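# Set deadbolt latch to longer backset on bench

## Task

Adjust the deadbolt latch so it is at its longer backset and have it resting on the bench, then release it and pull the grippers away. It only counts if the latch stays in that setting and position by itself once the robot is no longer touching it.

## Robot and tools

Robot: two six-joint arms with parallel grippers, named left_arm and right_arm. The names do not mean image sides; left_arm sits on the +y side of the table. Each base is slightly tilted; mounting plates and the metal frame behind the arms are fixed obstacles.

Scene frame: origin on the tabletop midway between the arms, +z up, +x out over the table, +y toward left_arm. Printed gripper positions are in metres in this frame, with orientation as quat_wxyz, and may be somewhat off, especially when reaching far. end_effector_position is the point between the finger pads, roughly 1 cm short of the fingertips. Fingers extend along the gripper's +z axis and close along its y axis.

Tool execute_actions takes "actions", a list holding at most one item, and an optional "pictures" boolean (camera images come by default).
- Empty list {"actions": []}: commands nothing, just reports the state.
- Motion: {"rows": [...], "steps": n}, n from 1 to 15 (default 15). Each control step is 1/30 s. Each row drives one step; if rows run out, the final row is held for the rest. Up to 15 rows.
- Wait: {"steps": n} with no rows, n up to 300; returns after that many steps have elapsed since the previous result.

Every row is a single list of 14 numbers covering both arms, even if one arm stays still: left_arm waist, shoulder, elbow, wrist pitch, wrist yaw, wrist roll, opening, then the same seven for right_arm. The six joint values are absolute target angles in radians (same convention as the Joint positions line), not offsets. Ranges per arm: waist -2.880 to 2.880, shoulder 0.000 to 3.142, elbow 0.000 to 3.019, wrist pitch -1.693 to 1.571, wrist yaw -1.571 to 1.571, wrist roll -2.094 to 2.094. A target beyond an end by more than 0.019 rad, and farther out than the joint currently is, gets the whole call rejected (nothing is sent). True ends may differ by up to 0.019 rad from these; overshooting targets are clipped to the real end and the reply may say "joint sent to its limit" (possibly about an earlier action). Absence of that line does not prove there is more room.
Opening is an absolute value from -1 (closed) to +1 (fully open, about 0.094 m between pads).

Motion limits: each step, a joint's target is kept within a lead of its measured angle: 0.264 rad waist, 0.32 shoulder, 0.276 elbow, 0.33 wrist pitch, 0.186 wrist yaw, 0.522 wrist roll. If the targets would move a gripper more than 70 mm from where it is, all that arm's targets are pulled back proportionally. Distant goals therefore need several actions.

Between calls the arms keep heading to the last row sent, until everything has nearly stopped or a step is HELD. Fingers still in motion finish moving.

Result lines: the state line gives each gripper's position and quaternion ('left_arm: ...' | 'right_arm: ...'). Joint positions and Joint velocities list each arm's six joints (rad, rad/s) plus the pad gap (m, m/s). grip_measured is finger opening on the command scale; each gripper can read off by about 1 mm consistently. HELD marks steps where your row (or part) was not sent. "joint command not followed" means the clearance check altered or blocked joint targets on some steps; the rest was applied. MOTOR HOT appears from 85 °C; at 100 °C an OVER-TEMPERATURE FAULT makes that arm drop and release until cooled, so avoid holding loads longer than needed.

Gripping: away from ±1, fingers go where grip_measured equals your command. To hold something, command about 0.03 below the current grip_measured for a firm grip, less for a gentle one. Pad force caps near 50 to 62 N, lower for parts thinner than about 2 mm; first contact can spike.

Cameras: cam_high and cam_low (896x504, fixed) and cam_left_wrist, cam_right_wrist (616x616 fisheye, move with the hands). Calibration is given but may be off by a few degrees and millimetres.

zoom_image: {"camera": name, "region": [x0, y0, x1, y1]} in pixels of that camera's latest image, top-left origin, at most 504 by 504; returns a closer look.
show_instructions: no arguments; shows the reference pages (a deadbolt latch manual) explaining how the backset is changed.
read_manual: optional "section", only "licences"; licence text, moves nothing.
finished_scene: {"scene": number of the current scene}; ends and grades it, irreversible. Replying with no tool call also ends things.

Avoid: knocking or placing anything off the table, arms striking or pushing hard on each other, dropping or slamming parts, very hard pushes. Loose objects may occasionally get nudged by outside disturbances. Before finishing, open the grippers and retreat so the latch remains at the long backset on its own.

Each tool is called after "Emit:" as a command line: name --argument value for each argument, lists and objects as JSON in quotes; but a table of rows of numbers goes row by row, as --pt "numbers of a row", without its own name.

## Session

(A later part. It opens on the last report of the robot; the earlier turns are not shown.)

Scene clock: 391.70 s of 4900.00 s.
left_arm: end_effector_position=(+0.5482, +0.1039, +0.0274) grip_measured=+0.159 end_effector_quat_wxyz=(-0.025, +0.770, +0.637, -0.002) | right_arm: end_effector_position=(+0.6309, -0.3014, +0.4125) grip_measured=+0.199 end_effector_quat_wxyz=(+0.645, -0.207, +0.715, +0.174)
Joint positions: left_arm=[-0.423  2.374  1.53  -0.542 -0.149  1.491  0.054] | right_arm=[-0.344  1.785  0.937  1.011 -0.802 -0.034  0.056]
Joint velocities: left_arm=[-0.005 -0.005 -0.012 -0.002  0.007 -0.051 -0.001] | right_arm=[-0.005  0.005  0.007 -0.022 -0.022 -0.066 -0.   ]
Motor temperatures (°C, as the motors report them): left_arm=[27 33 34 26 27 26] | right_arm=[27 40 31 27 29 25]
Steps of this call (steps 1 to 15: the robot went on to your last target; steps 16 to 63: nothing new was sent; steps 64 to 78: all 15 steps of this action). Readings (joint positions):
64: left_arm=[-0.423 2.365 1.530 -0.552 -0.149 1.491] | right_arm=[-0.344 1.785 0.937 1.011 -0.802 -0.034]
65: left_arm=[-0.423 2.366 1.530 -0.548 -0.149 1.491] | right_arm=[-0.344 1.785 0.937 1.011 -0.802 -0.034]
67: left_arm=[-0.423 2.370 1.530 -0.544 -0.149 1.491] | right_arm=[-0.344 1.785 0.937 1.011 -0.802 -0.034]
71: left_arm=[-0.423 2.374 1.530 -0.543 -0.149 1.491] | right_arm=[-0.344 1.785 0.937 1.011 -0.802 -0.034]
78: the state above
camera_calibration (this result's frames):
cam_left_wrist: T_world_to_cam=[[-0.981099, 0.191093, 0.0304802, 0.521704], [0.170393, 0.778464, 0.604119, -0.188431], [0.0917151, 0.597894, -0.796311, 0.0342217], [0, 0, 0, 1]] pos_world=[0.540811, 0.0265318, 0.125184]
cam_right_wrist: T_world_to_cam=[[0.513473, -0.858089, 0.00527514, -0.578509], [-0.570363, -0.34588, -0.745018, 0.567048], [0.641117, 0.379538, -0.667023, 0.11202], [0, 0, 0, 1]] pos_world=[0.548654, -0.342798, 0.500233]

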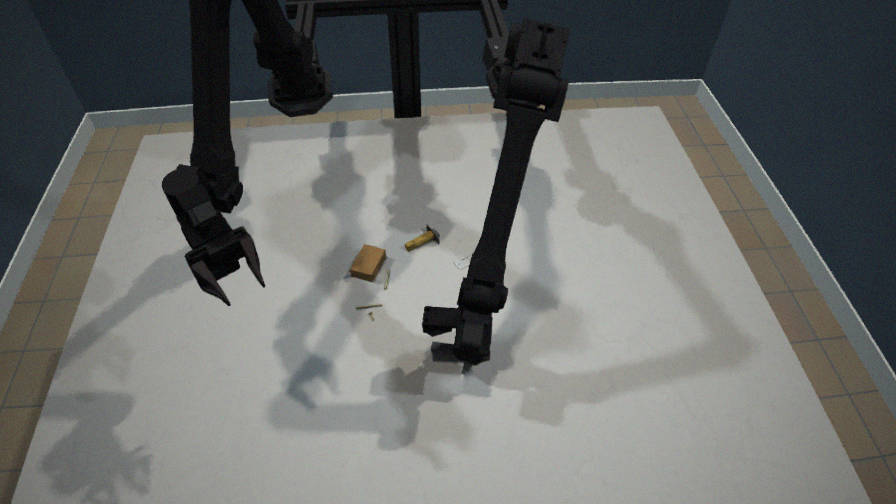

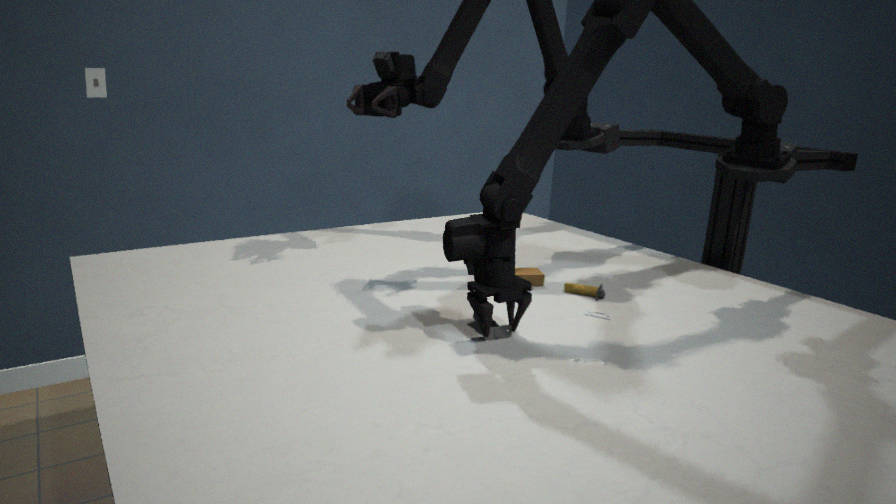

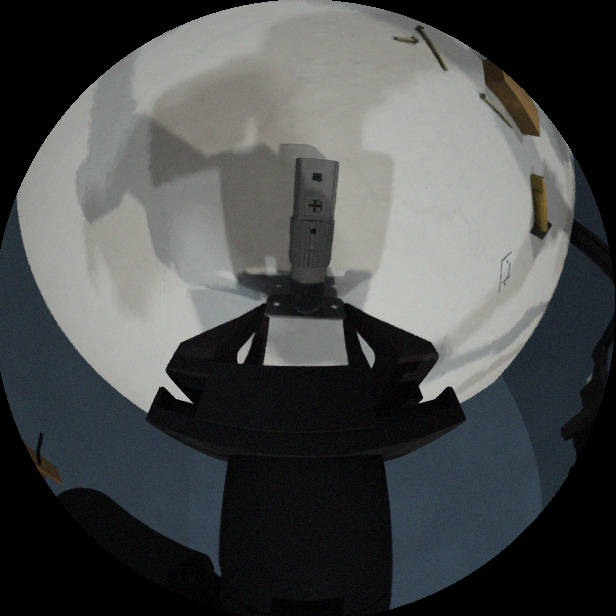

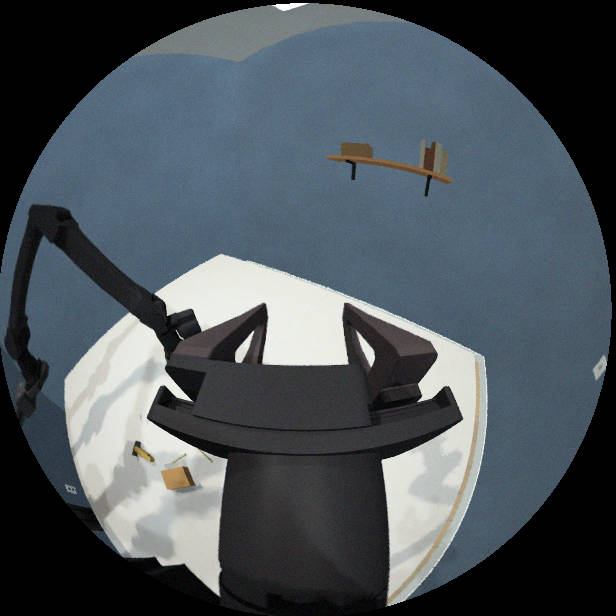

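On the table (latch shifting slightly). Release.

Emit:
execute_actions --actions '[{"rows":[[-0.42,2.385,1.548,-0.535,-0.15,1.50,0.6,-0.35,1.8,0.95,1.0,-0.8,-0.04,0.2]],"steps":15}]' --pictures false

Emit:
execute_actions --actions '[{"rows":[[-0.42,2.2,1.5,-0.65,-0.15,1.50,0.6,-0.35,1.8,0.95,1.0,-0.8,-0.04,0.2]],"steps":15}]' --pictures false

Emit:
execute_actions --actions '[{"rows":[[-0.2,1.95,1.4,-0.8,-0.15,1.50,0.6,-0.35,1.8,0.95,1.0,-0.8,-0.04,0.2]],"steps":15}]'

Scene clock: 397.90 s of 4900.00 s.
left_arm: end_effector_position=(+0.5482, +0.1039, +0.0274) grip_measured=+0.597 end_effector_quat_wxyz=(-0.025, +0.770, +0.637, -0.002) | right_arm: end_effector_position=(+0.6309, -0.3014, +0.4125) grip_measured=+0.199 end_effector_quat_wxyz=(+0.645, -0.207, +0.715, +0.174)
Joint positions: left_arm=[-0.423  2.374  1.53  -0.542 -0.149  1.491  0.075] | right_arm=[-0.344  1.785  0.937  1.011 -0.802 -0.034  0.056]
Joint velocities: left_arm=[ 0.005 -0.015 -0.012  0.002 -0.037  0.037  0.001] | right_arm=[-0.015 -0.005  0.002  0.007  0.037 -0.022  0.001]
Motor temperatures (°C, as the motors report them): left_arm=[27 33 34 26 27 26] | right_arm=[27 40 31 27 29 25]
Steps of this call (steps 1 to 15: the robot went on to your last target; steps 16 to 90: nothing new was sent; then 2.70 s passed at rest; steps 91 to 105: all 15 steps of this action). Readings (joint positions):
91: left_arm=[-0.423 2.374 1.530 -0.542 -0.149 1.491] | right_arm=[-0.344 1.785 0.937 1.011 -0.802 -0.034]
92: left_arm=[-0.423 2.374 1.530 -0.542 -0.149 1.491] | right_arm=[-0.344 1.785 0.937 1.011 -0.802 -0.034]
94: left_arm=[-0.423 2.374 1.530 -0.542 -0.149 1.491] | right_arm=[-0.344 1.785 0.937 1.011 -0.802 -0.034]
98: left_arm=[-0.423 2.374 1.530 -0.542 -0.149 1.491] | right_arm=[-0.344 1.785 0.937 1.011 -0.802 -0.034]
105: the state above

Scene clock: 398.40 s of 4900.00 s.
left_arm: end_effector_position=(+0.5916, +0.1065, +0.1393) grip_measured=+0.598 end_effector_quat_wxyz=(+0.011, +0.767, +0.642, +0.024) | right_arm: end_effector_position=(+0.6309, -0.3014, +0.4125) grip_measured=+0.199 end_effector_quat_wxyz=(+0.645, -0.207, +0.715, +0.174)
Joint positions: left_arm=[-0.423  2.157  1.495 -0.636 -0.149  1.491  0.075] | right_arm=[-0.344  1.785  0.937  1.011 -0.802 -0.034  0.056]
Joint velocities: left_arm=[-0.005  0.073 -0.017 -0.027 -0.022 -0.022 -0.001] | right_arm=[-0.005  0.005 -0.017  0.002 -0.051 -0.022 -0.   ]
Motor temperatures (°C, as the motors report them): left_arm=[27 33 34 26 27 26] | right_arm=[27 40 31 27 29 25]
Steps of this call (steps 1 to 15: all 15 steps of this action). Readings (joint positions):
1: left_arm=[-0.423 2.367 1.529 -0.552 -0.149 1.491] | right_arm=[-0.344 1.785 0.937 1.011 -0.802 -0.034]
2: left_arm=[-0.423 2.354 1.518 -0.574 -0.149 1.491] | right_arm=[-0.344 1.785 0.937 1.011 -0.802 -0.034]
4: left_arm=[-0.423 2.309 1.495 -0.611 -0.149 1.491] | right_arm=[-0.344 1.785 0.937 1.011 -0.802 -0.034]
8: left_arm=[-0.423 2.214 1.487 -0.635 -0.149 1.491] | right_arm=[-0.344 1.785 0.937 1.011 -0.802 -0.034]
15: the state above

Scene clock: 398.90 s of 4900.00 s.
left_arm: end_effector_position=(+0.5940, +0.2837, +0.2329) grip_measured=+0.598 end_effector_quat_wxyz=(-0.023, +0.679, +0.732, +0.041) | right_arm: end_effector_position=(+0.6309, -0.3014, +0.4125) grip_measured=+0.199 end_effector_quat_wxyz=(+0.645, -0.207, +0.715, +0.174)
Joint positions: left_arm=[-0.16   1.922  1.407 -0.783 -0.152  1.491  0.075] | right_arm=[-0.344  1.785  0.937  1.011 -0.802 -0.034  0.056]
Joint velocities: left_arm=[ 0.132 -0.2    0.007 -0.002 -0.037  0.037 -0.   ] | right_arm=[-0.005 -0.005 -0.007 -0.022 -0.095  0.007  0.001]
Motor temperatures (°C, as the motors report them): left_arm=[27 33 34 26 27 26] | right_arm=[27 40 31 27 29 25]
Steps of this call (steps 1 to 15: all 15 steps of this action). Readings (joint positions):
1: left_arm=[-0.419 2.155 1.492 -0.643 -0.149 1.491] | right_arm=[-0.344 1.785 0.937 1.011 -0.802 -0.034]
2: left_arm=[-0.414 2.148 1.481 -0.659 -0.148 1.491] | right_arm=[-0.344 1.785 0.937 1.011 -0.802 -0.034]
4: left_arm=[-0.388 2.117 1.451 -0.693 -0.148 1.491] | right_arm=[-0.344 1.785 0.937 1.011 -0.802 -0.034]
8: left_arm=[-0.300 2.040 1.415 -0.748 -0.148 1.491] | right_arm=[-0.344 1.785 0.937 1.011 -0.802 -0.034]
15: the state above
camera_calibration (this result's frames):
cam_left_wrist: T_world_to_cam=[[-0.996865, -0.0692748, -0.038236, 0.62518], [-0.077457, 0.7556, 0.650437, -0.317443], [-0.0161678, 0.65136, -0.758597, 0.126241], [0, 0, 0, 1]] pos_world=[0.600673, 0.200941, 0.326147]
cam_right_wrist: T_world_to_cam=[[0.513473, -0.858089, 0.00527514, -0.578509], [-0.570363, -0.34588, -0.745018, 0.567048], [0.641117, 0.379538, -0.667023, 0.11202], [0, 0, 0, 1]] pos_world=[0.548654, -0.342798, 0.500233]

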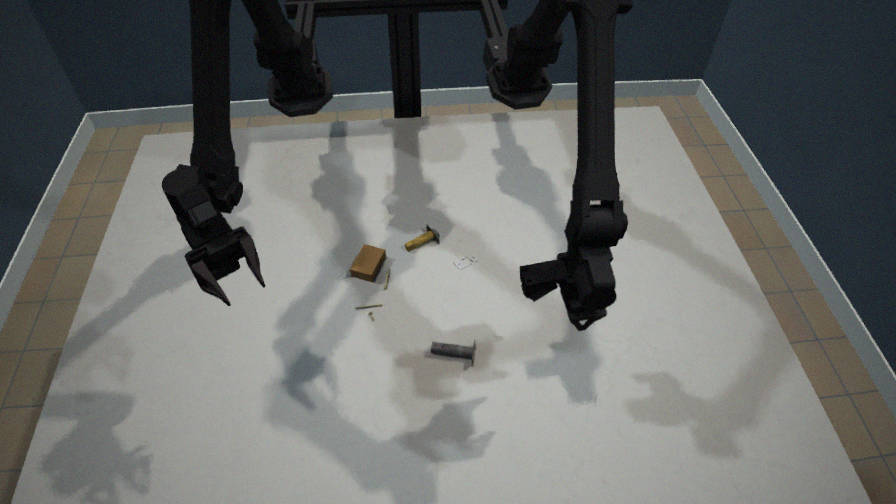

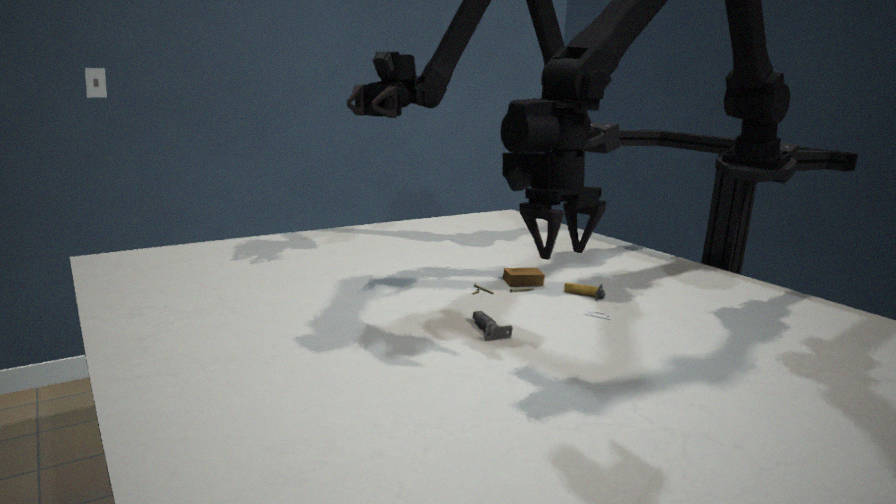

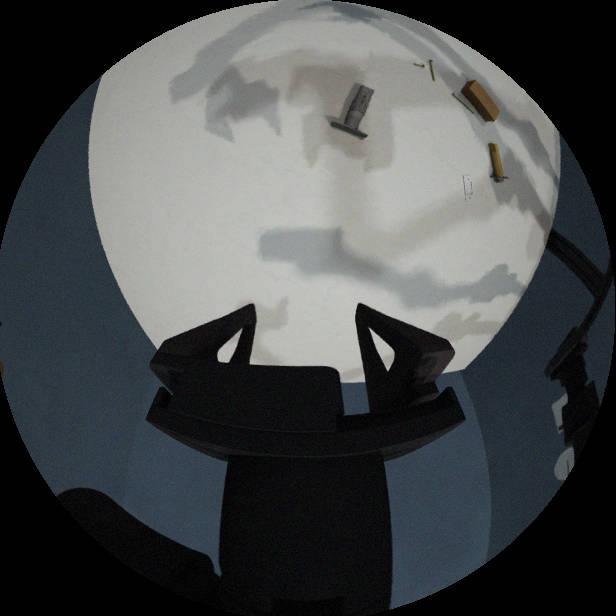

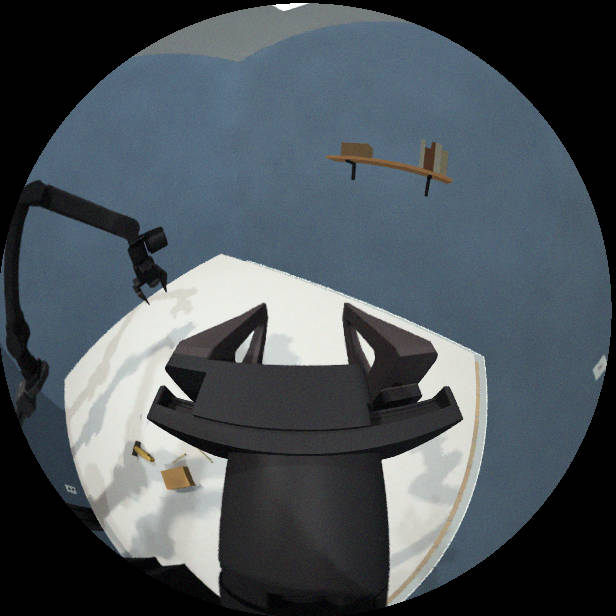

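Emit:
execute_actions --actions '[]'

Scene clock: 405.20 s of 4900.00 s.
left_arm: end_effector_position=(+0.5920, +0.2576, +0.2316) grip_measured=+0.598 end_effector_quat_wxyz=(-0.021, +0.695, +0.718, +0.035) | right_arm: end_effector_position=(+0.6309, -0.3014, +0.4125) grip_measured=+0.199 end_effector_quat_wxyz=(+0.645, -0.207, +0.715, +0.174)
Joint positions: left_arm=[-0.203  1.927  1.407 -0.787 -0.152  1.491  0.075] | right_arm=[-0.344  1.785  0.937  1.011 -0.802 -0.034  0.056]
Joint velocities: left_arm=[-0.015 -0.015 -0.007 -0.002 -0.051  0.081 -0.001] | right_arm=[-0.005 -0.015 -0.002  0.022 -0.051  0.037  0.001]
Motor temperatures (°C, as the motors report them): left_arm=[27 33 34 26 27 26] | right_arm=[27 40 31 27 29 25]
Steps of this call (steps 1 to 30: the robot went on to your last target; steps 31 to 90: nothing new was sent; then 3.30 s passed at rest). Readings (joint positions):
1: left_arm=[-0.159 1.918 1.407 -0.783 -0.152 1.491] | right_arm=[-0.344 1.785 0.937 1.011 -0.802 -0.034]
2: left_arm=[-0.160 1.917 1.407 -0.784 -0.152 1.491] | right_arm=[-0.344 1.785 0.937 1.011 -0.802 -0.034]
4: left_arm=[-0.169 1.919 1.407 -0.785 -0.152 1.491] | right_arm=[-0.344 1.785 0.937 1.011 -0.802 -0.034]
8: left_arm=[-0.193 1.926 1.407 -0.787 -0.152 1.491] | right_arm=[-0.344 1.785 0.937 1.011 -0.802 -0.034]
90: the state above
All arms were judged still, so your last target was given up. Only a new action makes them travel on or press farther. Fingers that are still opening or closing keep moving.
camera_calibration (this result's frames):
cam_left_wrist: T_world_to_cam=[[-0.999109, -0.0281845, -0.0314237, 0.610516], [-0.0417961, 0.764724, 0.643001, -0.318805], [0.00590783, 0.643741, -0.76522, 0.132638], [0, 0, 0, 1]] pos_world=[0.595863, 0.17562, 0.325674]
cam_right_wrist: T_world_to_cam=[[0.513473, -0.858089, 0.00527514, -0.578509], [-0.570363, -0.34588, -0.745018, 0.567048], [0.641117, 0.379538, -0.667023, 0.11202], [0, 0, 0, 1]] pos_world=[0.548654, -0.342798, 0.500233]

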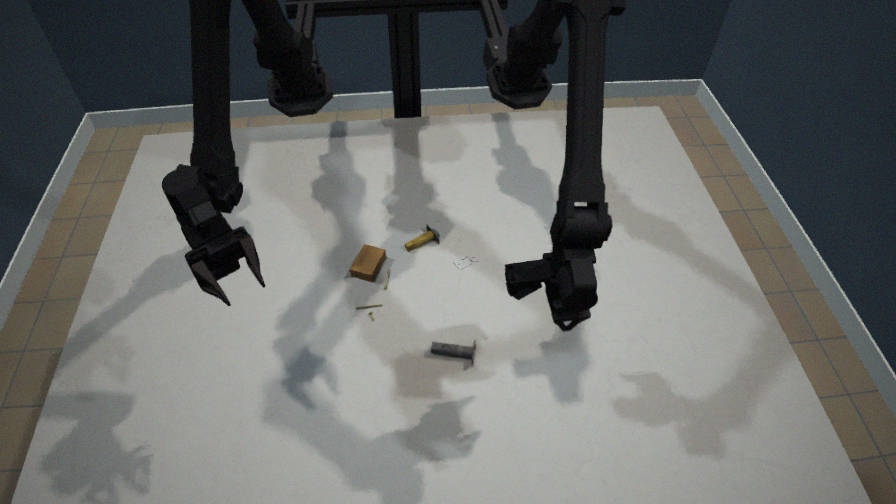

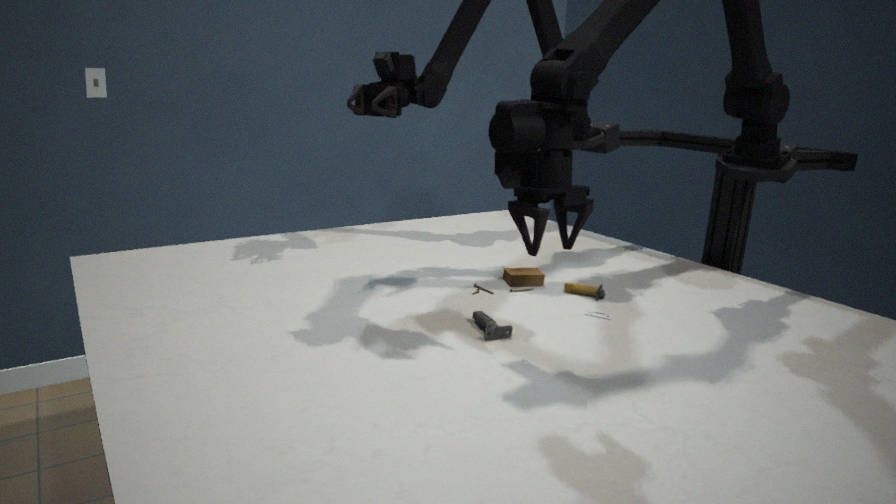

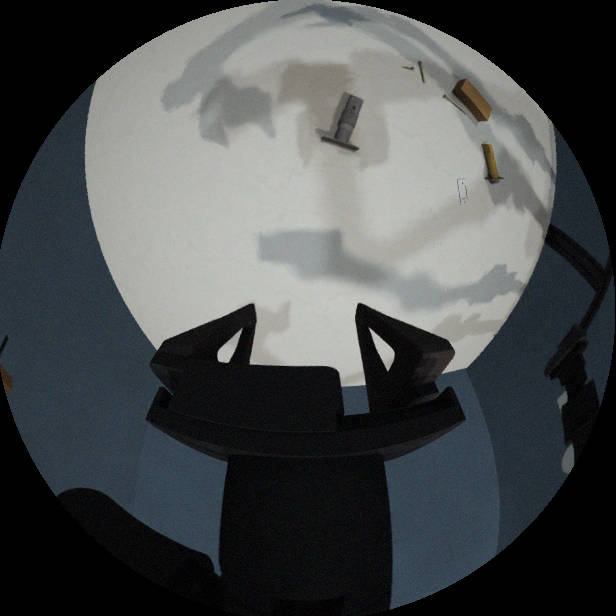

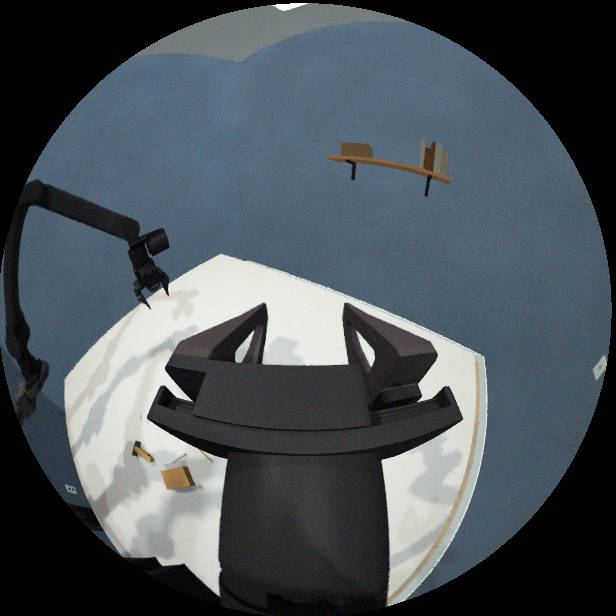

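Emit:
zoom_image --camera "cam_high" --region '[330, 200, 530, 390]'

Region (330, 200, 530, 390) of cam_high's 896x504 image, scaled by 2.520, with more detail than that image has; it fills the top 479 rows of this view, and the rest is white.

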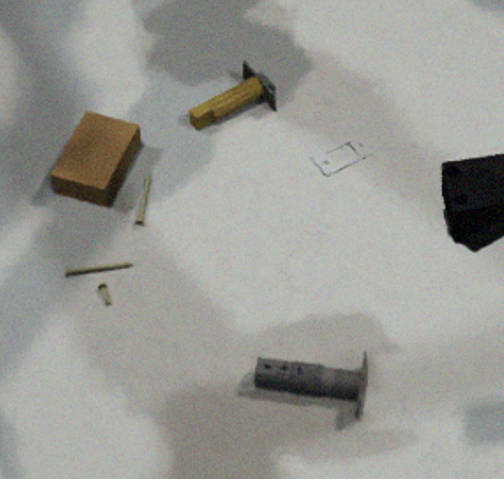

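Emit:
finished_scene --scene 2

The scene is finished: the task was done.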